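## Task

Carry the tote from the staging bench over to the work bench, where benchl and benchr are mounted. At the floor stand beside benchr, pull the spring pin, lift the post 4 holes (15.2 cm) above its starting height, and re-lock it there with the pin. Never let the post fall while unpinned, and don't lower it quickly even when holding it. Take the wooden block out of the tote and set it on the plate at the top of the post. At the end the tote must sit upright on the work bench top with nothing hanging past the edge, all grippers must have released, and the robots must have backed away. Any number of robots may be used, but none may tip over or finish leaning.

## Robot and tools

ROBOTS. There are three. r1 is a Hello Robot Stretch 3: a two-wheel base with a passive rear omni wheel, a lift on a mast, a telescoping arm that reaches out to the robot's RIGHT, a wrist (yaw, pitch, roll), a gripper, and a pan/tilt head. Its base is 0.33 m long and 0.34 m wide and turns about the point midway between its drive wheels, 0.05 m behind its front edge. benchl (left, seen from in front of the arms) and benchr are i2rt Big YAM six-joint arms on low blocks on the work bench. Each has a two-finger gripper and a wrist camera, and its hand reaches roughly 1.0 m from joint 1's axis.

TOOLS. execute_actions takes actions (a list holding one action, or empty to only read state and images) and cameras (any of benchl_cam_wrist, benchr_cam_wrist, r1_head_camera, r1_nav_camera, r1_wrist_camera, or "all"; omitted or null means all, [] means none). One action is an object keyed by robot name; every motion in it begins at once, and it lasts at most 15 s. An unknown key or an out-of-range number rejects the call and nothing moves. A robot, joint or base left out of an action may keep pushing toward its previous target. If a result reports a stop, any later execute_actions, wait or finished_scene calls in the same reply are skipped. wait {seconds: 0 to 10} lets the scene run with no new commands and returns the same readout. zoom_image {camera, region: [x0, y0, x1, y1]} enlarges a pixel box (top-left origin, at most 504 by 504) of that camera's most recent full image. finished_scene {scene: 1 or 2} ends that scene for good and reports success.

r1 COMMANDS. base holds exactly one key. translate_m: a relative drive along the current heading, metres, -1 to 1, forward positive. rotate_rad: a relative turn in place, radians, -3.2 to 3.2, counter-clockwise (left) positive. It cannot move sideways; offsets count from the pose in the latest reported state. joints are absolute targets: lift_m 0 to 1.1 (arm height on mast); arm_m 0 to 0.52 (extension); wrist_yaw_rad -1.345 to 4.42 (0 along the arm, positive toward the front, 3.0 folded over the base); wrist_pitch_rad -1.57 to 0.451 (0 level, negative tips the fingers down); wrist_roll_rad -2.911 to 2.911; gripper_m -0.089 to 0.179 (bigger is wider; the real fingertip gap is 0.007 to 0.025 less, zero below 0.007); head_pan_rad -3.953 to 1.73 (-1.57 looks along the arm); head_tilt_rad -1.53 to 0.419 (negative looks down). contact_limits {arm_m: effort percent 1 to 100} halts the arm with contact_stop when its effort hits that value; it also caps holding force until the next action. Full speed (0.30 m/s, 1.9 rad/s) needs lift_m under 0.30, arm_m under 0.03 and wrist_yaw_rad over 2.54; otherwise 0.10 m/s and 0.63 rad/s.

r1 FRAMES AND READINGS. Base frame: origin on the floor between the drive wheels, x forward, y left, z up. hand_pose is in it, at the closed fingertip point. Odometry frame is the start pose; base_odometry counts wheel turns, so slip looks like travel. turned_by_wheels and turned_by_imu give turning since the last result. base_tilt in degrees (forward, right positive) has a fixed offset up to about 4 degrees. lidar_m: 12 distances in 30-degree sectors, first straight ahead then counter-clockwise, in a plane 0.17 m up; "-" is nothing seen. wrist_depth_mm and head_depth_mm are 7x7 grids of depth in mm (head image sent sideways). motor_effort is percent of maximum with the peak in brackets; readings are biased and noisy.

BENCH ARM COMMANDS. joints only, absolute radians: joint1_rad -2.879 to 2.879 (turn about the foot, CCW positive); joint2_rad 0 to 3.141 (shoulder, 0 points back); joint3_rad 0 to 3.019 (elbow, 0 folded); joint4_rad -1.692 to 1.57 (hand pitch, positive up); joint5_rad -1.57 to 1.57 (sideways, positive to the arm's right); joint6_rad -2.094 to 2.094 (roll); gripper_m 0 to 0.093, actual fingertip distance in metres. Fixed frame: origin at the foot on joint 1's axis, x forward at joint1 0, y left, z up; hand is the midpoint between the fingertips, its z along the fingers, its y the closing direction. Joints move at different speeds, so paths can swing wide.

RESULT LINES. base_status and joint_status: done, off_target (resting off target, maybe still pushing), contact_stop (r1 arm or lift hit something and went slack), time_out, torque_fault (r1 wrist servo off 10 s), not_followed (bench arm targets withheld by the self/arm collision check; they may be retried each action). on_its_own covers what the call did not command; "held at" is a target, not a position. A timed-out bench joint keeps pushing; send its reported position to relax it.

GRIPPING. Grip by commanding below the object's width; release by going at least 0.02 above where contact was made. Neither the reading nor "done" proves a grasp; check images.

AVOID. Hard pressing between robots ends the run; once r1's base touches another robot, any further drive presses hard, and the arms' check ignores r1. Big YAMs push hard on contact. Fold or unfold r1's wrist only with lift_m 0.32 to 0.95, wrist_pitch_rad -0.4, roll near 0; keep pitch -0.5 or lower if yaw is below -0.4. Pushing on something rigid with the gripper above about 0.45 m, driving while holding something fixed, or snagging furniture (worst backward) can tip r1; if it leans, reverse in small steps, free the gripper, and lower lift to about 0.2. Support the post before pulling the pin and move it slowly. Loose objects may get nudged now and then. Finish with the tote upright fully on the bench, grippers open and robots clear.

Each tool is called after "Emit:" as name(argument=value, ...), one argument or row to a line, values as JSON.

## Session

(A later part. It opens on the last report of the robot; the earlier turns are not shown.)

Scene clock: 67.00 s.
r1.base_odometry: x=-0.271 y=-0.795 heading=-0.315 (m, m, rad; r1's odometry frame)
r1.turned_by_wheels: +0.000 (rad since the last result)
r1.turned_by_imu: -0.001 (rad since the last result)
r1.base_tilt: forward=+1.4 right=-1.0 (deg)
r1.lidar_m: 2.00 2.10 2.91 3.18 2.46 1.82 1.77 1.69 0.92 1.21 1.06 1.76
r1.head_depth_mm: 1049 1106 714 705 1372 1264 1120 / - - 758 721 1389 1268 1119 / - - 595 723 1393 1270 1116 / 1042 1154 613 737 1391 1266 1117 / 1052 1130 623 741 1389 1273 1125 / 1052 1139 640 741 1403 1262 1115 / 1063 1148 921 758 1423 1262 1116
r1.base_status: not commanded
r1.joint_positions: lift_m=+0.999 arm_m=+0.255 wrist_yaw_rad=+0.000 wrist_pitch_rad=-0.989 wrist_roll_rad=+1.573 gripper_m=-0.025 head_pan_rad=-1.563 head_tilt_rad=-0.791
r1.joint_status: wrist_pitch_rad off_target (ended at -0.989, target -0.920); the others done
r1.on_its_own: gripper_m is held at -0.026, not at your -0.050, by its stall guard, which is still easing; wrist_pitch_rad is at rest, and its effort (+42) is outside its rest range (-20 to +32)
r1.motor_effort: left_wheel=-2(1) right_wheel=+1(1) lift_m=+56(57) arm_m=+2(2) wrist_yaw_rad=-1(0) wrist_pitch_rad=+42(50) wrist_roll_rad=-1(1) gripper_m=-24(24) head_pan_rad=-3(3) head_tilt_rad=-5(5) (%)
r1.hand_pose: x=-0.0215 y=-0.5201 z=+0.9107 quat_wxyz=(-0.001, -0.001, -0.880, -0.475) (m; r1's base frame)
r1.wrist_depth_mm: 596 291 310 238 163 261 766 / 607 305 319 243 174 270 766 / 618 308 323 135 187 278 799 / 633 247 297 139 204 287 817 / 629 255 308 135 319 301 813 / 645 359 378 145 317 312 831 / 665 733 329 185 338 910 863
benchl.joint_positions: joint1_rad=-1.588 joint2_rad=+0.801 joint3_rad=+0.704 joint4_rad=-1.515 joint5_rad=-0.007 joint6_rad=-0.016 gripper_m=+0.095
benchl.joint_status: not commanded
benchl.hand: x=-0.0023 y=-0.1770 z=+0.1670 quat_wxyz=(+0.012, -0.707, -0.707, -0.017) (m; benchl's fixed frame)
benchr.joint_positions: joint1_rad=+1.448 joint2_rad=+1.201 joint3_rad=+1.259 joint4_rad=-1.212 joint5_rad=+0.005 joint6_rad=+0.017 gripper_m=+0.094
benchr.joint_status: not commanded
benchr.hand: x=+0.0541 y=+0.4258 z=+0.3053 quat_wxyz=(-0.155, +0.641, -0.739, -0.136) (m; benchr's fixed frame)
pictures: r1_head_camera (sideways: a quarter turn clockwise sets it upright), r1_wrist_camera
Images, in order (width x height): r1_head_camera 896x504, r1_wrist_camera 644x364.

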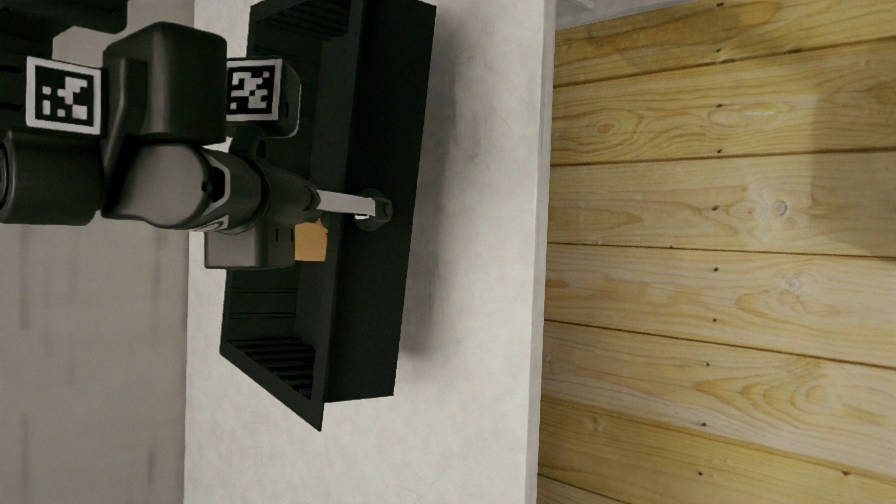

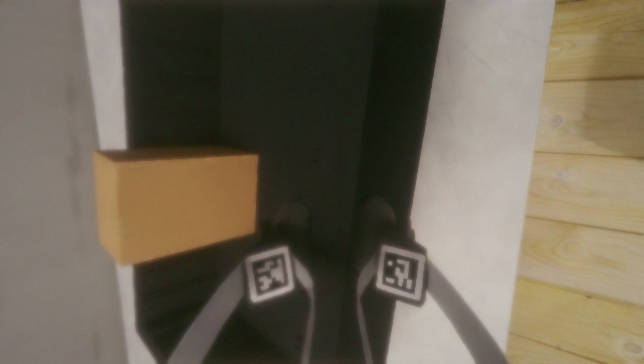

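Holding. Go.

Emit:
execute_actions(
  actions=[
    {"r1":{"base":{"rotate_rad":1.53},"joints":{"arm_m":0.02,"lift_m":1.04}}},
  ],
  cameras=[],
)

Emit:
execute_actions(
  actions=[
    {"r1":{"base":{"translate_m":1}}},
  ],
  cameras=[],
)

Emit:
execute_actions(
  actions=[
    {"r1":{"base":{"translate_m":1}}},
  ],
  cameras=[],
)

Emit:
execute_actions(
  actions=[
    {"r1":{"base":{"translate_m":0.4}}},
  ],
  cameras=[],
)

Emit:
execute_actions(
  actions=[
    {"r1":{"base":{"rotate_rad":1.59}}},
  ],
  cameras=[],
)

Emit:
execute_actions(
  actions=[
    {"r1":{"joints":{"arm_m":0.2,"lift_m":0.95}}},
  ],
  cameras=["r1_head_camera","r1_nav_camera"],
)

Scene clock: 76.77 s.
r1.base_odometry: x=-0.271 y=-0.795 heading=+1.215 (m, m, rad; r1's odometry frame)
r1.turned_by_wheels: +1.530 (rad since the last result)
r1.turned_by_imu: +1.519 (rad since the last result)
r1.base_tilt: forward=+1.1 right=-1.0 (deg)
r1.lidar_m: 3.16 2.56 1.86 1.77 1.75 0.92 1.21 1.06 1.09 2.00 2.06 2.79
r1.head_depth_mm: 1672 - - - 426 1261 1121 / 1669 - - - - 1268 1119 / 1695 - - - - 1265 1117 / 1732 2000 589 547 1369 1262 1117 / 1726 2004 619 581 438 1260 1117 / 1743 2006 2011 536 444 1265 1118 / 1736 2004 2083 447 1398 1270 1120
r1.base_status: done
r1.joint_positions: lift_m=+1.039 arm_m=+0.020 wrist_yaw_rad=+0.001 wrist_pitch_rad=-0.988 wrist_roll_rad=+1.574 gripper_m=-0.022 head_pan_rad=-1.563 head_tilt_rad=-0.791
r1.joint_status: all done
r1.on_its_own: gripper_m is held at -0.023, not at your -0.050, by its stall guard, which is not easing now; wrist_pitch_rad is at rest, and its effort (+41) is outside its rest range (-20 to +32)
r1.motor_effort: left_wheel=-1(7) right_wheel=+2(9) lift_m=+55(57) arm_m=-3(6) wrist_yaw_rad=-1(1) wrist_pitch_rad=+41(42) wrist_roll_rad=-2(2) gripper_m=-23(22) head_pan_rad=-2(3) head_tilt_rad=-5(5) (%)
r1.hand_pose: x=-0.0214 y=-0.2859 z=+0.9508 quat_wxyz=(-0.001, -0.001, -0.880, -0.475) (m; r1's base frame)
r1.wrist_depth_mm: - 295 314 241 164 880 807 / - 313 322 244 175 906 - / - 315 329 135 187 935 - / - 249 293 160 203 956 841 / - 259 305 136 - 959 846 / - 353 378 149 - - 877 / - - 330 184 - - 882
benchl.joint_positions: joint1_rad=-1.588 joint2_rad=+0.801 joint3_rad=+0.704 joint4_rad=-1.515 joint5_rad=-0.007 joint6_rad=-0.016 gripper_m=+0.095
benchl.joint_status: not commanded
benchl.hand: x=-0.0023 y=-0.1770 z=+0.1670 quat_wxyz=(+0.012, -0.707, -0.707, -0.017) (m; benchl's fixed frame)
benchr.joint_positions: joint1_rad=+1.448 joint2_rad=+1.201 joint3_rad=+1.259 joint4_rad=-1.212 joint5_rad=+0.005 joint6_rad=+0.017 gripper_m=+0.094
benchr.joint_status: not commanded
benchr.hand: x=+0.0541 y=+0.4258 z=+0.3053 quat_wxyz=(-0.155, +0.641, -0.739, -0.136) (m; benchr's fixed frame)
pictures: none
No camera images: the call's "cameras" was empty. Leave "cameras" out to get every camera's image.

Scene clock: 88.27 s.
r1.base_odometry: x=+0.077 y=+0.142 heading=+1.215 (m, m, rad; r1's odometry frame)
r1.turned_by_wheels: +0.000 (rad since the last result)
r1.turned_by_imu: +0.005 (rad since the last result)
r1.base_tilt: forward=+1.4 right=-0.9 (deg)
r1.lidar_m: 2.16 2.27 1.86 1.79 1.85 1.86 1.89 1.92 2.07 1.99 2.06 2.31
r1.head_depth_mm: 1658 - - - 427 1265 1120 / 1650 - - - - 1258 1114 / 1675 - - - - 1267 1117 / 1726 1999 585 546 1364 1261 1124 / 1730 1983 615 581 437 1270 1117 / 1730 2000 1993 537 442 1262 1117 / 1727 1996 2076 447 1390 1267 1117
r1.base_status: done
r1.joint_positions: lift_m=+1.039 arm_m=+0.020 wrist_yaw_rad=+0.001 wrist_pitch_rad=-0.988 wrist_roll_rad=+1.574 gripper_m=-0.022 head_pan_rad=-1.563 head_tilt_rad=-0.791
r1.joint_status: not commanded
r1.on_its_own: gripper_m is held at -0.023, not at your -0.050, by its stall guard, which is not easing now; wrist_pitch_rad is at rest, and its effort (+42) is outside its rest range (-20 to +32)
r1.motor_effort: left_wheel=-2(3) right_wheel=+2(7) lift_m=+55(56) arm_m=-2(2) wrist_yaw_rad=-1(0) wrist_pitch_rad=+42(41) wrist_roll_rad=-2(2) gripper_m=-22(23) head_pan_rad=-3(3) head_tilt_rad=-6(5) (%)
r1.hand_pose: x=-0.0214 y=-0.2859 z=+0.9508 quat_wxyz=(-0.001, -0.001, -0.880, -0.475) (m; r1's base frame)
r1.wrist_depth_mm: - 295 315 242 166 869 792 / - 311 322 245 176 902 - / - 321 333 135 188 893 - / - 253 294 161 203 946 835 / - 258 305 135 - 969 848 / - 356 373 148 - - 882 / - - 331 186 - - 872
benchl.joint_positions: joint1_rad=-1.588 joint2_rad=+0.801 joint3_rad=+0.704 joint4_rad=-1.515 joint5_rad=-0.007 joint6_rad=-0.016 gripper_m=+0.095
benchl.joint_status: not commanded
benchl.hand: x=-0.0023 y=-0.1770 z=+0.1670 quat_wxyz=(+0.012, -0.707, -0.707, -0.017) (m; benchl's fixed frame)
benchr.joint_positions: joint1_rad=+1.448 joint2_rad=+1.201 joint3_rad=+1.259 joint4_rad=-1.212 joint5_rad=+0.005 joint6_rad=+0.017 gripper_m=+0.094
benchr.joint_status: not commanded
benchr.hand: x=+0.0541 y=+0.4258 z=+0.3053 quat_wxyz=(-0.155, +0.641, -0.739, -0.136) (m; benchr's fixed frame)
pictures: none
No camera images: the call's "cameras" was empty. Leave "cameras" out to get every camera's image.

Scene clock: 99.77 s.
r1.base_odometry: x=+0.426 y=+1.080 heading=+1.215 (m, m, rad; r1's odometry frame)
r1.turned_by_wheels: +0.000 (rad since the last result)
r1.turned_by_imu: +0.005 (rad since the last result)
r1.base_tilt: forward=+1.2 right=-1.1 (deg)
r1.lidar_m: 1.54 1.38 1.86 1.79 1.85 2.54 2.85 2.82 2.06 1.98 2.06 1.18
r1.head_depth_mm: 1653 - - - 427 1269 1116 / 1654 - - - - 1263 1121 / 1677 - - - - 1272 1120 / 1707 1981 583 547 1374 1269 1123 / 1721 1979 614 579 437 1263 1118 / 1723 1975 621 538 442 1260 1118 / 1731 1991 2100 447 1390 1269 1121
r1.base_status: done
r1.joint_positions: lift_m=+1.039 arm_m=+0.020 wrist_yaw_rad=+0.001 wrist_pitch_rad=-0.988 wrist_roll_rad=+1.574 gripper_m=-0.022 head_pan_rad=-1.563 head_tilt_rad=-0.791
r1.joint_status: not commanded
r1.on_its_own: gripper_m is held at -0.023, not at your -0.050, by its stall guard, which is not easing now; wrist_pitch_rad is at rest, and its effort (+41) is outside its rest range (-20 to +32)
r1.motor_effort: left_wheel=-2(3) right_wheel=+1(7) lift_m=+56(55) arm_m=-3(2) wrist_yaw_rad=+0(0) wrist_pitch_rad=+41(42) wrist_roll_rad=-2(2) gripper_m=-23(22) head_pan_rad=-2(2) head_tilt_rad=-5(5) (%)
r1.hand_pose: x=-0.0214 y=-0.2859 z=+0.9508 quat_wxyz=(-0.001, -0.001, -0.880, -0.475) (m; r1's base frame)
r1.wrist_depth_mm: - 296 314 243 167 908 796 / - 310 322 245 177 905 - / - 326 333 135 189 926 - / - 252 296 161 203 934 830 / - 258 305 136 - 972 855 / - 354 375 149 - - 881 / - - 331 185 - - 889
benchl.joint_positions: joint1_rad=-1.588 joint2_rad=+0.801 joint3_rad=+0.704 joint4_rad=-1.515 joint5_rad=-0.007 joint6_rad=-0.016 gripper_m=+0.095
benchl.joint_status: not commanded
benchl.hand: x=-0.0023 y=-0.1770 z=+0.1670 quat_wxyz=(+0.012, -0.707, -0.707, -0.017) (m; benchl's fixed frame)
benchr.joint_positions: joint1_rad=+1.448 joint2_rad=+1.201 joint3_rad=+1.259 joint4_rad=-1.212 joint5_rad=+0.005 joint6_rad=+0.017 gripper_m=+0.094
benchr.joint_status: not commanded
benchr.hand: x=+0.0541 y=+0.4258 z=+0.3053 quat_wxyz=(-0.155, +0.641, -0.739, -0.136) (m; benchr's fixed frame)
pictures: none
No camera images: the call's "cameras" was empty. Leave "cameras" out to get every camera's image.

Scene clock: 105.27 s.
r1.base_odometry: x=+0.565 y=+1.455 heading=+1.215 (m, m, rad; r1's odometry frame)
r1.turned_by_wheels: +0.000 (rad since the last result)
r1.turned_by_imu: +0.002 (rad since the last result)
r1.base_tilt: forward=+1.3 right=-1.0 (deg)
r1.lidar_m: 1.14 1.19 1.07 1.79 1.86 2.55 3.29 2.82 2.06 1.98 1.08 0.81
r1.head_depth_mm: 1646 - - - 428 1273 1112 / 1647 - - - - 1261 1117 / 1666 - - - - 1259 1121 / 1719 1959 585 548 1365 1272 1119 / 1724 1987 612 580 436 1269 1120 / 1738 1999 624 537 442 1265 1117 / 1735 1986 2089 448 1395 1269 1119
r1.base_status: done
r1.joint_positions: lift_m=+1.039 arm_m=+0.020 wrist_yaw_rad=+0.001 wrist_pitch_rad=-0.988 wrist_roll_rad=+1.574 gripper_m=-0.022 head_pan_rad=-1.563 head_tilt_rad=-0.791
r1.joint_status: not commanded
r1.on_its_own: gripper_m is held at -0.023, not at your -0.050, by its stall guard, which is not easing now; wrist_pitch_rad is at rest, and its effort (+42) is outside its rest range (-20 to +32)
r1.motor_effort: left_wheel=-2(4) right_wheel=+2(6) lift_m=+55(56) arm_m=-3(2) wrist_yaw_rad=+0(0) wrist_pitch_rad=+42(41) wrist_roll_rad=-2(2) gripper_m=-22(23) head_pan_rad=-2(2) head_tilt_rad=-5(5) (%)
r1.hand_pose: x=-0.0214 y=-0.2859 z=+0.9508 quat_wxyz=(-0.001, -0.001, -0.880, -0.475) (m; r1's base frame)
r1.wrist_depth_mm: - 296 314 241 167 900 781 / - 310 326 242 176 886 - / - 323 332 135 188 932 - / - 253 296 160 204 945 828 / - 258 305 136 - 979 845 / - 354 374 149 - - 878 / - - 331 187 - - 882
benchl.joint_positions: joint1_rad=-1.588 joint2_rad=+0.801 joint3_rad=+0.704 joint4_rad=-1.515 joint5_rad=-0.007 joint6_rad=-0.016 gripper_m=+0.095
benchl.joint_status: not commanded
benchl.hand: x=-0.0023 y=-0.1770 z=+0.1670 quat_wxyz=(+0.012, -0.707, -0.707, -0.017) (m; benchl's fixed frame)
benchr.joint_positions: joint1_rad=+1.448 joint2_rad=+1.201 joint3_rad=+1.259 joint4_rad=-1.212 joint5_rad=+0.005 joint6_rad=+0.017 gripper_m=+0.094
benchr.joint_status: not commanded
benchr.hand: x=+0.0541 y=+0.4258 z=+0.3053 quat_wxyz=(-0.155, +0.641, -0.739, -0.136) (m; benchr's fixed frame)
pictures: none
No camera images: the call's "cameras" was empty. Leave "cameras" out to get every camera's image.

Scene clock: 108.77 s.
r1.base_odometry: x=+0.565 y=+1.455 heading=+2.805 (m, m, rad; r1's odometry frame)
r1.turned_by_wheels: +1.590 (rad since the last result)
r1.turned_by_imu: +1.580 (rad since the last result)
r1.base_tilt: forward=+1.1 right=-1.2 (deg)
r1.lidar_m: 1.79 1.87 2.62 3.25 2.75 2.04 1.98 1.08 0.81 1.14 1.11 1.07
r1.head_depth_mm: 932 - - - 426 1242 1118 / 921 - - - - 1263 1121 / 934 - - - - 1260 1118 / 984 1091 596 547 1368 1258 1117 / 983 1086 617 581 438 1262 1118 / 991 1096 892 537 443 1267 1119 / 1002 1100 923 447 654 1266 1118
r1.base_status: done
r1.joint_positions: lift_m=+1.039 arm_m=+0.020 wrist_yaw_rad=+0.001 wrist_pitch_rad=-0.988 wrist_roll_rad=+1.574 gripper_m=-0.022 head_pan_rad=-1.563 head_tilt_rad=-0.791
r1.joint_status: not commanded
r1.on_its_own: gripper_m is held at -0.023, not at your -0.050, by its stall guard, which is not easing now; wrist_pitch_rad is at rest, and its effort (+42) is outside its rest range (-20 to +32)
r1.motor_effort: left_wheel=-2(5) right_wheel=+2(8) lift_m=+56(56) arm_m=-3(3) wrist_yaw_rad=-1(1) wrist_pitch_rad=+42(41) wrist_roll_rad=-2(2) gripper_m=-22(23) head_pan_rad=-3(3) head_tilt_rad=-6(5) (%)
r1.hand_pose: x=-0.0214 y=-0.2859 z=+0.9508 quat_wxyz=(-0.001, -0.001, -0.880, -0.475) (m; r1's base frame)
r1.wrist_depth_mm: 706 296 312 242 166 889 795 / 526 310 322 245 176 868 - / 699 321 332 135 188 908 - / 748 251 296 161 204 955 845 / 771 260 303 136 - 960 864 / 784 356 376 148 - - 863 / 801 745 333 187 - - 899
benchl.joint_positions: joint1_rad=-1.588 joint2_rad=+0.801 joint3_rad=+0.704 joint4_rad=-1.515 joint5_rad=-0.007 joint6_rad=-0.016 gripper_m=+0.095
benchl.joint_status: not commanded
benchl.hand: x=-0.0023 y=-0.1770 z=+0.1670 quat_wxyz=(+0.012, -0.707, -0.707, -0.017) (m; benchl's fixed frame)
benchr.joint_positions: joint1_rad=+1.448 joint2_rad=+1.201 joint3_rad=+1.259 joint4_rad=-1.212 joint5_rad=+0.005 joint6_rad=+0.017 gripper_m=+0.094
benchr.joint_status: not commanded
benchr.hand: x=+0.0541 y=+0.4258 z=+0.3053 quat_wxyz=(-0.155, +0.641, -0.739, -0.136) (m; benchr's fixed frame)
pictures: none
No camera images: the call's "cameras" was empty. Leave "cameras" out to get every camera's image.

Scene clock: 111.33 s.
r1.base_odometry: x=+0.565 y=+1.455 heading=+2.805 (m, m, rad; r1's odometry frame)
r1.turned_by_wheels: +0.000 (rad since the last result)
r1.turned_by_imu: +0.000 (rad since the last result)
r1.base_tilt: forward=+1.2 right=-1.1 (deg)
r1.lidar_m: 1.79 1.87 2.62 3.25 2.74 2.04 1.98 1.08 0.81 1.14 1.11 1.07
r1.head_depth_mm: 951 - 720 611 657 1236 1114 / 919 - - 605 657 1256 1120 / 955 - - 620 673 1266 1122 / 979 1086 788 614 672 1262 1120 / 983 1088 793 623 673 1262 1121 / 990 1096 892 704 672 1263 1117 / 994 1105 922 758 674 1258 1122
r1.base_status: not commanded
r1.joint_positions: lift_m=+0.950 arm_m=+0.200 wrist_yaw_rad=+0.001 wrist_pitch_rad=-0.989 wrist_roll_rad=+1.574 gripper_m=-0.022 head_pan_rad=-1.563 head_tilt_rad=-0.791
r1.joint_status: all done
r1.on_its_own: gripper_m is held at -0.023, not at your -0.050, by its stall guard, which is not easing now; wrist_pitch_rad is at rest, and its effort (+42) is outside its rest range (-20 to +32)
r1.motor_effort: left_wheel=-2(2) right_wheel=+2(2) lift_m=+38(47) arm_m=+2(2) wrist_yaw_rad=-2(1) wrist_pitch_rad=+42(42) wrist_roll_rad=-2(2) gripper_m=-23(23) head_pan_rad=-2(3) head_tilt_rad=-5(5) (%)
r1.hand_pose: x=-0.0214 y=-0.4651 z=+0.8613 quat_wxyz=(-0.001, -0.001, -0.880, -0.475) (m; r1's base frame)
r1.wrist_depth_mm: 547 295 313 241 167 220 681 / 368 312 321 246 177 225 724 / 404 323 332 135 187 231 738 / 609 252 294 160 203 237 756 / 617 259 302 136 270 243 778 / 639 353 372 149 270 255 787 / 649 640 330 185 286 257 830
benchl.joint_positions: joint1_rad=-1.588 joint2_rad=+0.801 joint3_rad=+0.704 joint4_rad=-1.515 joint5_rad=-0.007 joint6_rad=-0.016 gripper_m=+0.095
benchl.joint_status: not commanded
benchl.hand: x=-0.0023 y=-0.1770 z=+0.1670 quat_wxyz=(+0.012, -0.707, -0.707, -0.017) (m; benchl's fixed frame)
benchr.joint_positions: joint1_rad=+1.448 joint2_rad=+1.201 joint3_rad=+1.259 joint4_rad=-1.212 joint5_rad=+0.005 joint6_rad=+0.017 gripper_m=+0.094
benchr.joint_status: not commanded
benchr.hand: x=+0.0541 y=+0.4258 z=+0.3053 quat_wxyz=(-0.155, +0.641, -0.739, -0.136) (m; benchr's fixed frame)
pictures: r1_head_camera (sideways: a quarter turn clockwise sets it upright), r1_nav_camera (sideways: a quarter turn counterclockwise sets it upright)
Images, in order (width x height): r1_head_camera 896x504, r1_nav_camera 672x504.

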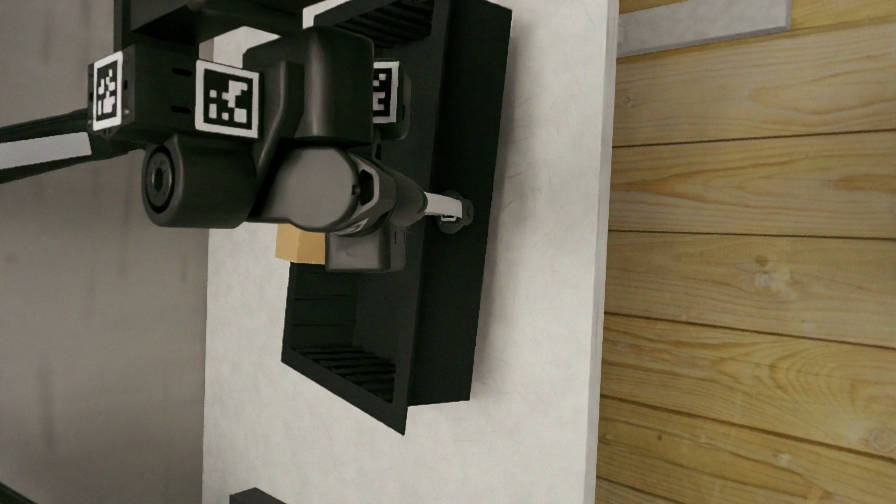

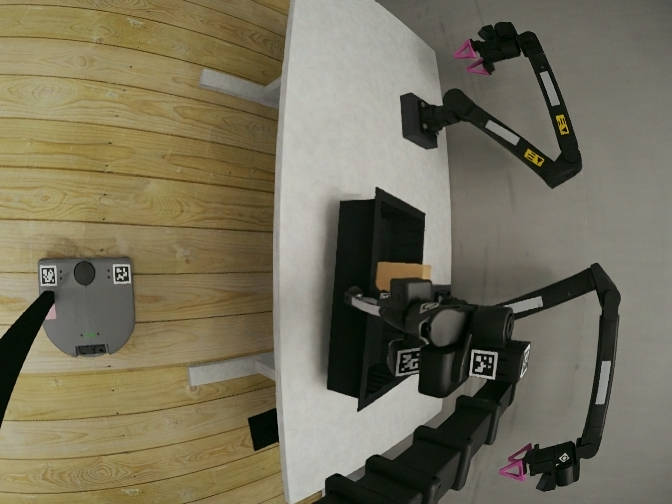

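Emit:
execute_actions(
  actions=[
    {"r1":{"joints":{"lift_m":0.89}}},
  ],
  cameras=[],
)

Emit:
execute_actions(
  actions=[
    {"r1":{"joints":{"gripper_m":0.09,"wrist_pitch_rad":-1.0}}},
  ],
  cameras=[],
)

Emit:
execute_actions(
  actions=[
    {"r1":{"joints":{"lift_m":1.0}}},
  ],
  cameras=[],
)

Emit:
execute_actions(
  actions=[
    {"r1":{"base":{"translate_m":-0.78},"joints":{"arm_m":0,"wrist_pitch_rad":-1.5,"wrist_roll_rad":0,"lift_m":0.5}}},
  ],
  cameras=["r1_head_camera","r1_nav_camera"],
)

Scene clock: 117.77 s.
r1.base_odometry: x=+0.565 y=+1.455 heading=+2.805 (m, m, rad; r1's odometry frame)
r1.turned_by_wheels: +0.000 (rad since the last result)
r1.turned_by_imu: -0.001 (rad since the last result)
r1.base_tilt: forward=+1.1 right=-1.1 (deg)
r1.lidar_m: 1.79 1.88 2.61 3.25 2.75 2.04 1.98 1.08 0.81 1.14 1.11 1.07
r1.head_depth_mm: 962 1082 - 721 648 1231 1109 / 922 792 - 639 658 1268 1119 / 958 1054 - 636 674 1257 1126 / 980 1089 826 672 672 1267 1117 / 984 1087 826 687 673 1265 1119 / 990 1093 918 706 673 1261 1115 / 993 1103 921 759 674 1260 1117
r1.base_status: not commanded
r1.joint_positions: lift_m=+0.890 arm_m=+0.200 wrist_yaw_rad=+0.001 wrist_pitch_rad=-0.983 wrist_roll_rad=+1.574 gripper_m=-0.022 head_pan_rad=-1.563 head_tilt_rad=-0.791
r1.joint_status: all done
r1.on_its_own: gripper_m is held at -0.023, not at your -0.050, by its stall guard, which is not easing now; wrist_pitch_rad is at rest, and its effort (+38) is outside its rest range (-20 to +32)
r1.motor_effort: left_wheel=-2(2) right_wheel=+2(2) lift_m=+37(38) arm_m=+2(2) wrist_yaw_rad=-1(0) wrist_pitch_rad=+38(42) wrist_roll_rad=-2(2) gripper_m=-21(23) head_pan_rad=-2(2) head_tilt_rad=-5(5) (%)
r1.hand_pose: x=-0.0214 y=-0.4665 z=+0.8021 quat_wxyz=(-0.001, -0.001, -0.881, -0.472) (m; r1's base frame)
r1.wrist_depth_mm: 320 277 273 219 174 173 161 / 332 288 282 127 188 176 651 / 342 296 294 128 196 180 690 / 238 239 284 133 202 185 698 / 580 241 302 134 212 188 702 / 603 329 359 140 213 194 745 / 623 327 321 152 229 196 764
benchl.joint_positions: joint1_rad=-1.588 joint2_rad=+0.801 joint3_rad=+0.704 joint4_rad=-1.515 joint5_rad=-0.007 joint6_rad=-0.016 gripper_m=+0.095
benchl.joint_status: not commanded
benchl.hand: x=-0.0023 y=-0.1770 z=+0.1670 quat_wxyz=(+0.012, -0.707, -0.707, -0.017) (m; benchl's fixed frame)
benchr.joint_positions: joint1_rad=+1.448 joint2_rad=+1.201 joint3_rad=+1.259 joint4_rad=-1.212 joint5_rad=+0.005 joint6_rad=+0.017 gripper_m=+0.094
benchr.joint_status: not commanded
benchr.hand: x=+0.0541 y=+0.4258 z=+0.3053 quat_wxyz=(-0.155, +0.641, -0.739, -0.136) (m; benchr's fixed frame)
pictures: none
No camera images: the call's "cameras" was empty. Leave "cameras" out to get every camera's image.

Scene clock: 119.37 s.
r1.base_odometry: x=+0.565 y=+1.455 heading=+2.805 (m, m, rad; r1's odometry frame)
r1.turned_by_wheels: +0.000 (rad since the last result)
r1.turned_by_imu: +0.000 (rad since the last result)
r1.base_tilt: forward=+1.2 right=-0.9 (deg)
r1.lidar_m: 1.79 1.88 2.62 3.25 2.75 2.05 1.98 1.08 0.81 1.14 1.11 1.07
r1.head_depth_mm: 960 1088 - 723 646 1250 1119 / 913 780 - 630 657 1263 1115 / 953 1052 - 646 666 1262 1115 / 980 1089 834 663 671 1257 1118 / 986 1089 838 756 673 1265 1122 / 994 1094 921 704 674 1271 1122 / 993 1100 923 758 674 1270 1120
r1.base_status: not commanded
r1.joint_positions: lift_m=+0.890 arm_m=+0.200 wrist_yaw_rad=+0.001 wrist_pitch_rad=-1.010 wrist_roll_rad=+1.574 gripper_m=+0.090 head_pan_rad=-1.563 head_tilt_rad=-0.791
r1.joint_status: all done
r1.motor_effort: left_wheel=-2(2) right_wheel=+1(2) lift_m=+37(37) arm_m=+2(2) wrist_yaw_rad=+0(1) wrist_pitch_rad=+6(38) wrist_roll_rad=-2(2) gripper_m=+1(79) head_pan_rad=-2(2) head_tilt_rad=-6(5) (%)
r1.hand_pose: x=-0.0214 y=-0.4603 z=+0.7988 quat_wxyz=(-0.001, -0.001, -0.875, -0.484) (m; r1's base frame)
r1.wrist_depth_mm: 280 282 269 226 182 171 658 / 322 287 278 231 189 175 664 / 331 297 291 239 195 180 693 / 233 241 284 246 202 183 712 / 237 235 289 257 206 189 737 / 589 298 308 262 222 190 765 / 622 317 321 164 228 205 776
benchl.joint_positions: joint1_rad=-1.588 joint2_rad=+0.801 joint3_rad=+0.704 joint4_rad=-1.515 joint5_rad=-0.007 joint6_rad=-0.016 gripper_m=+0.095
benchl.joint_status: not commanded
benchl.hand: x=-0.0023 y=-0.1770 z=+0.1670 quat_wxyz=(+0.012, -0.707, -0.707, -0.017) (m; benchl's fixed frame)
benchr.joint_positions: joint1_rad=+1.448 joint2_rad=+1.201 joint3_rad=+1.259 joint4_rad=-1.212 joint5_rad=+0.005 joint6_rad=+0.017 gripper_m=+0.094
benchr.joint_status: not commanded
benchr.hand: x=+0.0541 y=+0.4258 z=+0.3053 quat_wxyz=(-0.155, +0.641, -0.739, -0.136) (m; benchr's fixed frame)
pictures: none
No camera images: the call's "cameras" was empty. Leave "cameras" out to get every camera's image.

Scene clock: 121.20 s.
r1.base_odometry: x=+0.565 y=+1.455 heading=+2.805 (m, m, rad; r1's odometry frame)
r1.turned_by_wheels: +0.000 (rad since the last result)
r1.turned_by_imu: +0.000 (rad since the last result)
r1.base_tilt: forward=+1.3 right=-1.0 (deg)
r1.lidar_m: 1.79 1.88 2.61 3.27 2.75 2.05 1.98 1.08 0.81 1.14 1.11 1.07
r1.head_depth_mm: - - 806 693 646 1234 1114 / - - 802 754 658 1271 1123 / - - - 737 671 1258 1116 / 979 1086 803 754 672 1267 1118 / 982 1089 843 755 675 1260 1118 / 989 1089 920 705 674 1257 1125 / 995 1102 920 761 672 1270 1121
r1.base_status: not commanded
r1.joint_positions: lift_m=+1.000 arm_m=+0.200 wrist_yaw_rad=+0.001 wrist_pitch_rad=-1.009 wrist_roll_rad=+1.574 gripper_m=+0.090 head_pan_rad=-1.563 head_tilt_rad=-0.791
r1.joint_status: all done
r1.motor_effort: left_wheel=-1(2) right_wheel=+2(2) lift_m=+49(49) arm_m=+2(2) wrist_yaw_rad=-1(0) wrist_pitch_rad=+6(6) wrist_roll_rad=-2(2) gripper_m=+1(1) head_pan_rad=-3(2) head_tilt_rad=-5(5) (%)
r1.hand_pose: x=-0.0214 y=-0.4605 z=+0.9085 quat_wxyz=(-0.001, -0.001, -0.875, -0.484) (m; r1's base frame)
r1.wrist_depth_mm: 581 478 360 345 296 261 742 / 378 416 375 353 300 267 758 / 578 445 374 363 310 272 793 / 613 595 314 374 313 284 794 / 621 640 401 391 343 290 837 / 634 719 424 400 340 909 848 / 663 671 523 346 332 318 850
benchl.joint_positions: joint1_rad=-1.588 joint2_rad=+0.801 joint3_rad=+0.704 joint4_rad=-1.515 joint5_rad=-0.007 joint6_rad=-0.016 gripper_m=+0.095
benchl.joint_status: not commanded
benchl.hand: x=-0.0023 y=-0.1770 z=+0.1670 quat_wxyz=(+0.012, -0.707, -0.707, -0.017) (m; benchl's fixed frame)
benchr.joint_positions: joint1_rad=+1.448 joint2_rad=+1.201 joint3_rad=+1.259 joint4_rad=-1.212 joint5_rad=+0.005 joint6_rad=+0.017 gripper_m=+0.094
benchr.joint_status: not commanded
benchr.hand: x=+0.0541 y=+0.4258 z=+0.3053 quat_wxyz=(-0.155, +0.641, -0.739, -0.136) (m; benchr's fixed frame)
pictures: none
No camera images: the call's "cameras" was empty. Leave "cameras" out to get every camera's image.

Scene clock: 129.93 s.
r1.base_odometry: x=+1.301 y=+1.197 heading=+2.805 (m, m, rad; r1's odometry frame)
r1.turned_by_wheels: +0.000 (rad since the last result)
r1.turned_by_imu: -0.009 (rad since the last result)
r1.base_tilt: forward=+1.3 right=-1.2 (deg)
r1.lidar_m: 2.58 2.70 3.49 3.22 1.67 1.24 1.20 1.25 1.16 0.74 0.77 1.63
r1.head_depth_mm: 946 1094 1278 1553 1447 1261 1118 / 955 1093 1290 1563 1456 1264 1160 / 958 1036 1299 1570 1458 1262 1158 / 963 1042 1244 1492 1383 1268 1141 / 970 1112 1314 1594 1456 1268 1120 / 971 1088 979 1549 1369 1260 1116 / 978 1092 925 758 689 1260 1117
r1.base_status: done
r1.joint_positions: lift_m=+0.500 arm_m=+0.000 wrist_yaw_rad=+0.001 wrist_pitch_rad=-1.496 wrist_roll_rad=+0.004 gripper_m=+0.090 head_pan_rad=-1.563 head_tilt_rad=-0.791
r1.joint_status: all done
r1.motor_effort: left_wheel=-1(6) right_wheel=+1(2) lift_m=+30(43) arm_m=-2(4) wrist_yaw_rad=+1(1) wrist_pitch_rad=-3(8) wrist_roll_rad=-2(2) gripper_m=+1(1) head_pan_rad=-2(2) head_tilt_rad=-5(5) (%)
r1.hand_pose: x=-0.0216 y=-0.1405 z=+0.3817 quat_wxyz=(+0.518, +0.480, -0.519, -0.482) (m; r1's base frame)
r1.wrist_depth_mm: 515 504 507 507 508 509 508 / 525 511 526 522 517 518 524 / 534 533 528 524 526 536 532 / 547 533 534 - - 529 534 / 559 556 550 - - 538 545 / 561 562 564 - - 560 553 / 571 575 572 - - - 574
benchl.joint_positions: joint1_rad=-1.588 joint2_rad=+0.801 joint3_rad=+0.704 joint4_rad=-1.515 joint5_rad=-0.007 joint6_rad=-0.016 gripper_m=+0.095
benchl.joint_status: not commanded
benchl.hand: x=-0.0023 y=-0.1770 z=+0.1670 quat_wxyz=(+0.012, -0.707, -0.707, -0.017) (m; benchl's fixed frame)
benchr.joint_positions: joint1_rad=+1.448 joint2_rad=+1.201 joint3_rad=+1.259 joint4_rad=-1.212 joint5_rad=+0.005 joint6_rad=+0.017 gripper_m=+0.094
benchr.joint_status: not commanded
benchr.hand: x=+0.0541 y=+0.4258 z=+0.3053 quat_wxyz=(-0.155, +0.641, -0.739, -0.136) (m; benchr's fixed frame)
pictures: r1_head_camera (sideways: a quarter turn clockwise sets it upright), r1_nav_camera (sideways: a quarter turn counterclockwise sets it upright)
Images, in order (width x height): r1_head_camera 896x504, r1_nav_camera 672x504.

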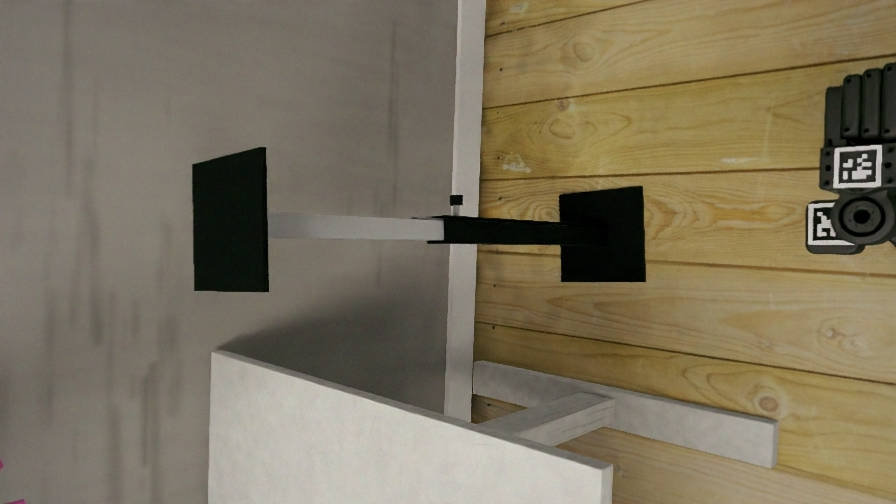

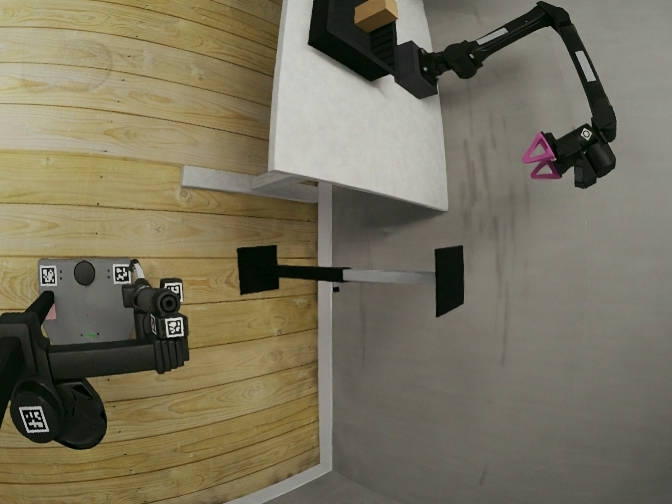

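Emit:
execute_actions(
  actions=[
    {"r1":{"base":{"translate_m":-0.04},"joints":{"wrist_pitch_rad":0,"wrist_roll_rad":1.57,"lift_m":0.45,"arm_m":0.2,"gripper_m":0.07}},"benchr":{"joints":{"joint1_rad":1.455,"joint2_rad":1.75,"joint3_rad":0.45,"joint4_rad":1.3}}},
  ],
  cameras=["r1_head_camera","r1_wrist_camera","benchr_cam_wrist"],
)

Scene clock: 140.40 s.
r1.base_odometry: x=+1.339 y=+1.183 heading=+2.805 (m, m, rad; r1's odometry frame)
r1.turned_by_wheels: +0.000 (rad since the last result)
r1.turned_by_imu: -0.001 (rad since the last result)
r1.base_tilt: forward=+1.2 right=-0.9 (deg)
r1.lidar_m: 2.62 2.73 3.50 3.23 1.61 1.19 1.16 1.21 1.16 0.74 0.79 1.62
r1.head_depth_mm: 947 1092 1273 1538 1457 1263 1118 / 954 1090 1287 1559 1455 1262 1133 / 959 1078 1296 1569 1477 1217 1119 / 964 1043 1241 1473 1408 1243 1122 / 965 1072 1315 1589 1456 1266 1121 / 974 1085 1280 1580 1428 1266 1122 / 977 787 919 796 1331 1241 1117
r1.base_status: done
r1.joint_positions: lift_m=+0.450 arm_m=+0.200 wrist_yaw_rad=+0.001 wrist_pitch_rad=-0.022 wrist_roll_rad=+1.568 gripper_m=+0.070 head_pan_rad=-1.563 head_tilt_rad=-0.791
r1.joint_status: all done
r1.motor_effort: left_wheel=-1(5) right_wheel=+1(4) lift_m=+31(33) arm_m=+2(5) wrist_yaw_rad=-1(1) wrist_pitch_rad=+14(13) wrist_roll_rad=+1(1) gripper_m=+0(71) head_pan_rad=-3(3) head_tilt_rad=-5(5) (%)
r1.hand_pose: x=-0.0212 y=-0.6003 z=+0.5590 quat_wxyz=(+0.002, +0.000, -1.000, -0.011) (m; r1's base frame)
r1.wrist_depth_mm: 618 610 617 622 630 637 615 / 636 635 640 648 641 645 635 / 649 661 649 658 676 680 633 / 657 679 679 684 683 688 612 / 305 309 309 308 308 310 313 / 722 712 735 740 748 740 648 / 741 759 743 762 775 775 624
benchl.joint_positions: joint1_rad=-1.588 joint2_rad=+0.801 joint3_rad=+0.704 joint4_rad=-1.515 joint5_rad=-0.007 joint6_rad=-0.016 gripper_m=+0.095
benchl.joint_status: not commanded
benchl.hand: x=-0.0023 y=-0.1770 z=+0.1670 quat_wxyz=(+0.012, -0.707, -0.707, -0.017) (m; benchl's fixed frame)
benchr.joint_positions: joint1_rad=+1.440 joint2_rad=+1.758 joint3_rad=+0.447 joint4_rad=+1.276 joint5_rad=+0.001 joint6_rad=+0.012 gripper_m=+0.094
benchr.joint_status: all done
benchr.hand: x=+0.0662 y=+0.4988 z=+0.1118 quat_wxyz=(-0.520, +0.471, -0.544, -0.461) (m; benchr's fixed frame)
pictures: benchr_cam_wrist, r1_head_camera (sideways: a quarter turn clockwise sets it upright), r1_wrist_camera
Images, in order (width x height): benchr_cam_wrist 616x616, r1_head_camera 896x504, r1_wrist_camera 644x364.

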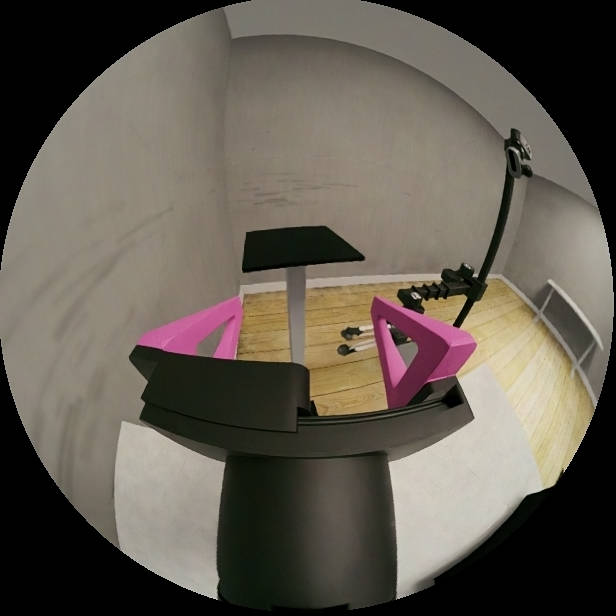

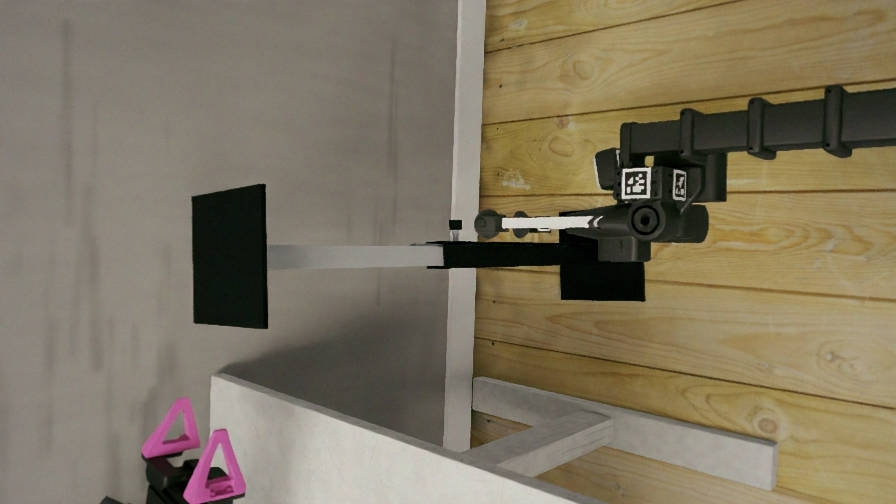

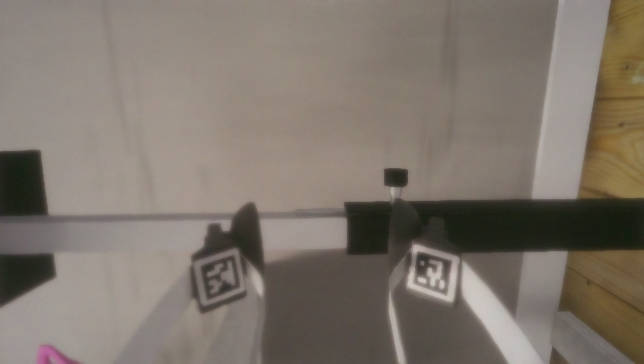

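Emit:
execute_actions(
  actions=[
    {"r1":{"joints":{"lift_m":0.388,"arm_m":0.28}},"benchr":{"joints":{"joint1_rad":1.48,"joint2_rad":2.1,"joint3_rad":0.64,"joint4_rad":1.5,"joint6_rad":1.57}}},
  ],
  cameras=["r1_head_camera","r1_wrist_camera","benchr_cam_wrist"],
)

Scene clock: 151.30 s.
r1.base_odometry: x=+1.339 y=+1.183 heading=+2.805 (m, m, rad; r1's odometry frame)
r1.turned_by_wheels: +0.000 (rad since the last result)
r1.turned_by_imu: -0.001 (rad since the last result)
r1.base_tilt: forward=+1.1 right=-1.0 (deg)
r1.lidar_m: 2.62 2.74 3.48 3.24 1.62 1.19 1.16 1.21 1.16 0.74 0.79 1.62
r1.head_depth_mm: 952 1088 1279 1550 1451 1269 1119 / 955 1103 1278 1546 1459 1260 1139 / 957 1080 1299 1567 1509 1239 1121 / 964 1047 1237 1456 1410 1269 1120 / 967 1066 1317 1592 1452 1259 1121 / 976 1071 1225 1586 1421 1265 1121 / 976 1058 923 800 1333 1240 1115
r1.base_status: not commanded
r1.joint_positions: lift_m=+0.388 arm_m=+0.280 wrist_yaw_rad=+0.001 wrist_pitch_rad=-0.022 wrist_roll_rad=+1.568 gripper_m=+0.070 head_pan_rad=-1.563 head_tilt_rad=-0.791
r1.joint_status: all done
r1.motor_effort: left_wheel=-1(1) right_wheel=+1(1) lift_m=+30(30) arm_m=+2(0) wrist_yaw_rad=-1(1) wrist_pitch_rad=+13(13) wrist_roll_rad=+1(1) gripper_m=+0(0) head_pan_rad=-2(2) head_tilt_rad=-6(6) (%)
r1.hand_pose: x=-0.0212 y=-0.6803 z=+0.4971 quat_wxyz=(+0.002, +0.000, -1.000, -0.011) (m; r1's base frame)
r1.wrist_depth_mm: 537 544 548 550 550 554 546 / 550 566 560 565 562 568 555 / 576 575 584 579 577 591 575 / 599 599 608 600 617 607 569 / 615 607 619 246 609 241 243 / 229 230 647 228 230 232 232 / 661 650 659 681 675 692 576
benchl.joint_positions: joint1_rad=-1.588 joint2_rad=+0.801 joint3_rad=+0.704 joint4_rad=-1.515 joint5_rad=-0.007 joint6_rad=-0.016 gripper_m=+0.095
benchl.joint_status: not commanded
benchl.hand: x=-0.0023 y=-0.1770 z=+0.1670 quat_wxyz=(+0.012, -0.707, -0.707, -0.017) (m; benchl's fixed frame)
benchr.joint_positions: joint1_rad=+1.468 joint2_rad=+2.106 joint3_rad=+0.635 joint4_rad=+1.476 joint5_rad=+0.002 joint6_rad=+1.559 gripper_m=+0.094
benchr.joint_status: all done
benchr.hand: x=+0.0579 y=+0.5546 z=+0.0429 quat_wxyz=(-0.041, -0.033, -0.704, -0.708) (m; benchr's fixed frame)
pictures: benchr_cam_wrist, r1_head_camera (sideways: a quarter turn clockwise sets it upright), r1_wrist_camera
Images, in order (width x height): benchr_cam_wrist 616x616, r1_head_camera 896x504, r1_wrist_camera 644x364.

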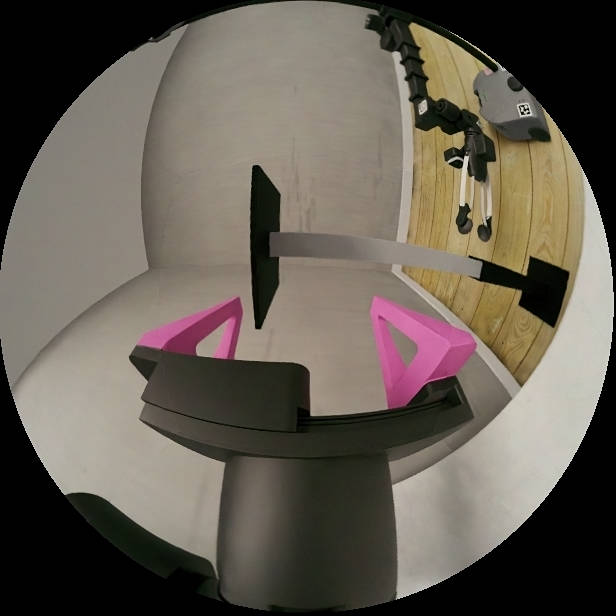

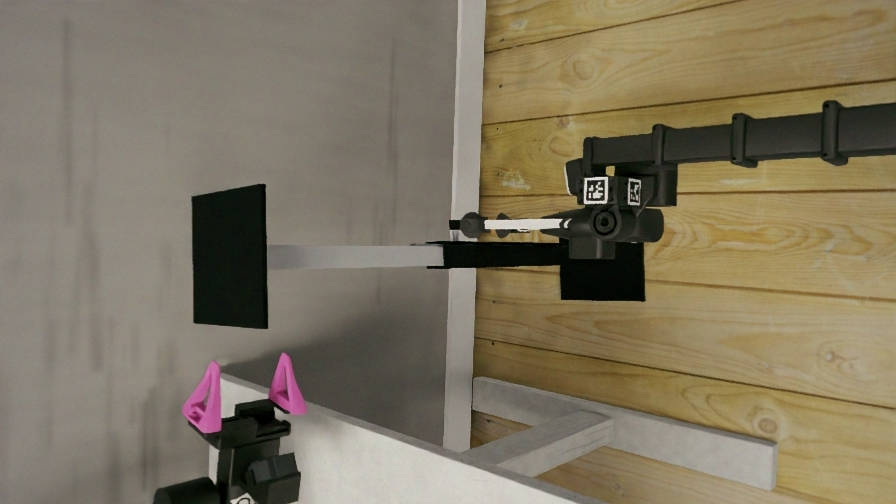

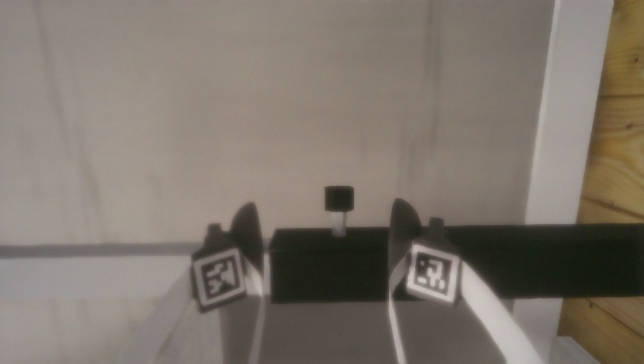

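Emit:
execute_actions(
  actions=[
    {"r1":{"base":{"translate_m":-0.008},"joints":{"lift_m":0.38}},"benchr":{"joints":{"joint2_rad":1.93,"joint4_rad":1.32}}},
  ],
  cameras=[],
)

Emit:
execute_actions(
  actions=[
    {"r1":{"joints":{"arm_m":0.35}},"benchr":{"joints":{"joint2_rad":1.99,"joint3_rad":0.84,"joint4_rad":1.18}}},
  ],
  cameras=["r1_head_camera","r1_wrist_camera","benchr_cam_wrist"],
)

Scene clock: 157.43 s.
r1.base_odometry: x=+1.346 y=+1.181 heading=+2.804 (m, m, rad; r1's odometry frame)
r1.turned_by_wheels: +0.000 (rad since the last result)
r1.turned_by_imu: -0.001 (rad since the last result)
r1.base_tilt: forward=+1.3 right=-1.0 (deg)
r1.lidar_m: 2.63 2.75 3.51 3.23 1.60 1.18 1.15 1.20 1.16 0.74 0.80 1.62
r1.head_depth_mm: 950 1089 1279 1559 1450 1262 1121 / 953 1092 1292 1560 1456 1265 1125 / 960 1080 1297 1577 1521 1245 1117 / 964 1045 1234 1446 1359 1270 1121 / 966 1067 1319 1595 1460 1264 1111 / 973 1054 1291 1578 1432 1259 1121 / 975 778 921 801 1339 1240 1123
r1.base_status: done
r1.joint_positions: lift_m=+0.380 arm_m=+0.280 wrist_yaw_rad=+0.001 wrist_pitch_rad=-0.022 wrist_roll_rad=+1.568 gripper_m=+0.070 head_pan_rad=-1.563 head_tilt_rad=-0.791
r1.joint_status: all done
r1.motor_effort: left_wheel=-1(4) right_wheel=+1(4) lift_m=+31(31) arm_m=+3(3) wrist_yaw_rad=-1(0) wrist_pitch_rad=+13(13) wrist_roll_rad=+1(1) gripper_m=+0(0) head_pan_rad=-2(2) head_tilt_rad=-5(5) (%)
r1.hand_pose: x=-0.0212 y=-0.6803 z=+0.4891 quat_wxyz=(+0.002, +0.000, -1.000, -0.011) (m; r1's base frame)
r1.wrist_depth_mm: 539 545 539 548 552 551 544 / 556 552 564 561 575 572 555 / 575 575 579 585 584 588 554 / 599 587 606 599 605 606 559 / 609 622 612 246 631 617 267 / 231 231 232 228 232 231 234 / 657 656 656 665 686 678 562
benchl.joint_positions: joint1_rad=-1.588 joint2_rad=+0.801 joint3_rad=+0.704 joint4_rad=-1.515 joint5_rad=-0.007 joint6_rad=-0.016 gripper_m=+0.095
benchl.joint_status: not commanded
benchl.hand: x=-0.0023 y=-0.1770 z=+0.1670 quat_wxyz=(+0.012, -0.707, -0.707, -0.017) (m; benchl's fixed frame)
benchr.joint_positions: joint1_rad=+1.468 joint2_rad=+1.920 joint3_rad=+0.635 joint4_rad=+1.335 joint5_rad=+0.002 joint6_rad=+1.560 gripper_m=+0.094
benchr.joint_status: all done
benchr.hand: x=+0.0590 y=+0.5657 z=+0.1091 quat_wxyz=(-0.042, -0.032, -0.688, -0.724) (m; benchr's fixed frame)
pictures: none
No camera images: the call's "cameras" was empty. Leave "cameras" out to get every camera's image.

Scene clock: 159.13 s.
r1.base_odometry: x=+1.346 y=+1.181 heading=+2.804 (m, m, rad; r1's odometry frame)
r1.turned_by_wheels: +0.000 (rad since the last result)
r1.turned_by_imu: +0.000 (rad since the last result)
r1.base_tilt: forward=+1.3 right=-0.9 (deg)
r1.lidar_m: 2.63 2.74 3.50 3.23 1.60 1.19 1.15 1.20 1.16 0.74 0.79 1.62
r1.head_depth_mm: 949 1090 1279 1542 1450 1267 1119 / 951 1102 1288 1572 1460 1267 1114 / 962 1080 1290 1562 1524 1264 1118 / 963 1038 1235 1455 1357 1262 1114 / 970 1042 1312 1585 1449 1273 1119 / 974 793 1291 1594 1433 1262 1119 / 957 764 920 798 1338 1238 1116
r1.base_status: not commanded
r1.joint_positions: lift_m=+0.380 arm_m=+0.350 wrist_yaw_rad=+0.001 wrist_pitch_rad=-0.022 wrist_roll_rad=+1.568 gripper_m=+0.070 head_pan_rad=-1.563 head_tilt_rad=-0.791
r1.joint_status: all done
r1.motor_effort: left_wheel=-1(1) right_wheel=+1(1) lift_m=+31(31) arm_m=+2(1) wrist_yaw_rad=+0(1) wrist_pitch_rad=+13(13) wrist_roll_rad=+1(1) gripper_m=+0(0) head_pan_rad=-3(2) head_tilt_rad=-4(5) (%)
r1.hand_pose: x=-0.0212 y=-0.7503 z=+0.4891 quat_wxyz=(+0.002, +0.000, -1.000, -0.011) (m; r1's base frame)
r1.wrist_depth_mm: 476 475 484 484 486 487 483 / 486 489 493 495 502 503 493 / 499 508 515 516 515 522 512 / 522 526 531 533 538 540 526 / 544 549 547 545 557 559 537 / 562 571 175 176 175 186 185 / 163 163 163 159 159 162 163
benchl.joint_positions: joint1_rad=-1.588 joint2_rad=+0.801 joint3_rad=+0.704 joint4_rad=-1.515 joint5_rad=-0.007 joint6_rad=-0.016 gripper_m=+0.095
benchl.joint_status: not commanded
benchl.hand: x=-0.0023 y=-0.1770 z=+0.1670 quat_wxyz=(+0.012, -0.707, -0.707, -0.017) (m; benchl's fixed frame)
benchr.joint_positions: joint1_rad=+1.468 joint2_rad=+1.991 joint3_rad=+0.823 joint4_rad=+1.195 joint5_rad=+0.002 joint6_rad=+1.560 gripper_m=+0.094
benchr.joint_status: all done
benchr.hand: x=+0.0657 y=+0.6307 z=+0.1038 quat_wxyz=(-0.041, -0.033, -0.696, -0.716) (m; benchr's fixed frame)
pictures: benchr_cam_wrist, r1_head_camera (sideways: a quarter turn clockwise sets it upright), r1_wrist_camera
Images, in order (width x height): benchr_cam_wrist 616x616, r1_head_camera 896x504, r1_wrist_camera 644x364.

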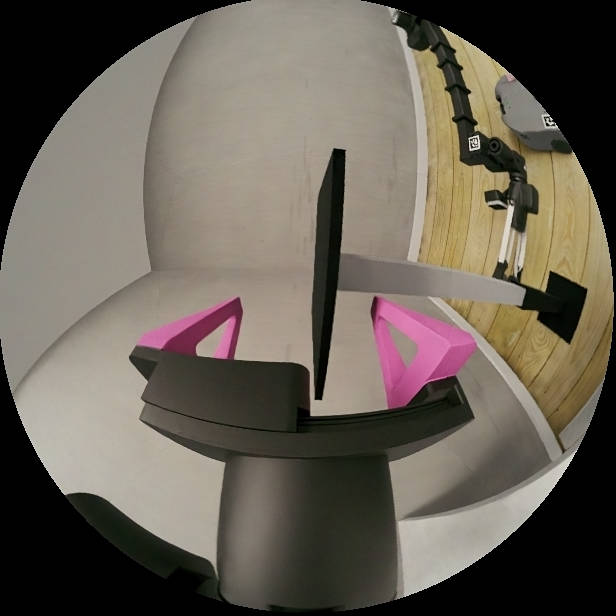

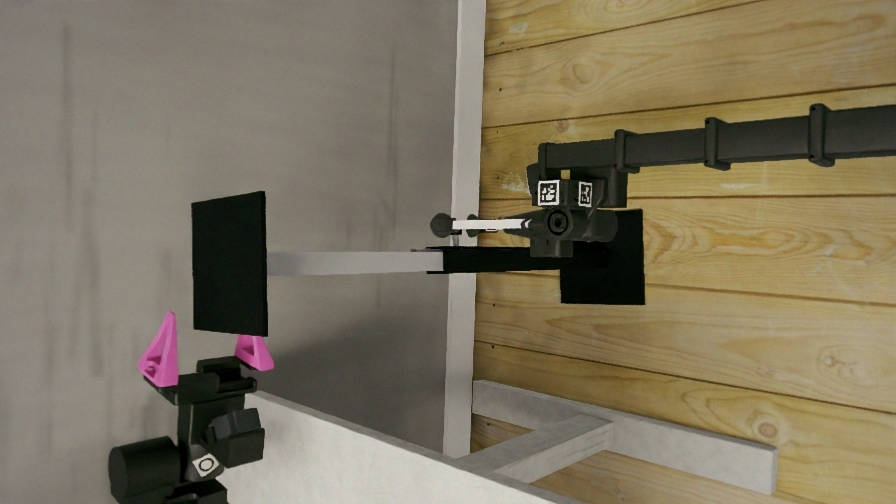

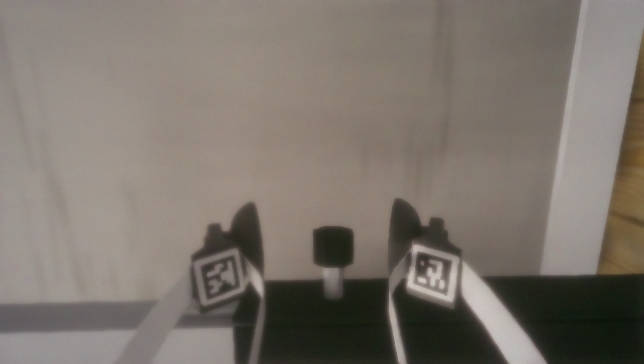

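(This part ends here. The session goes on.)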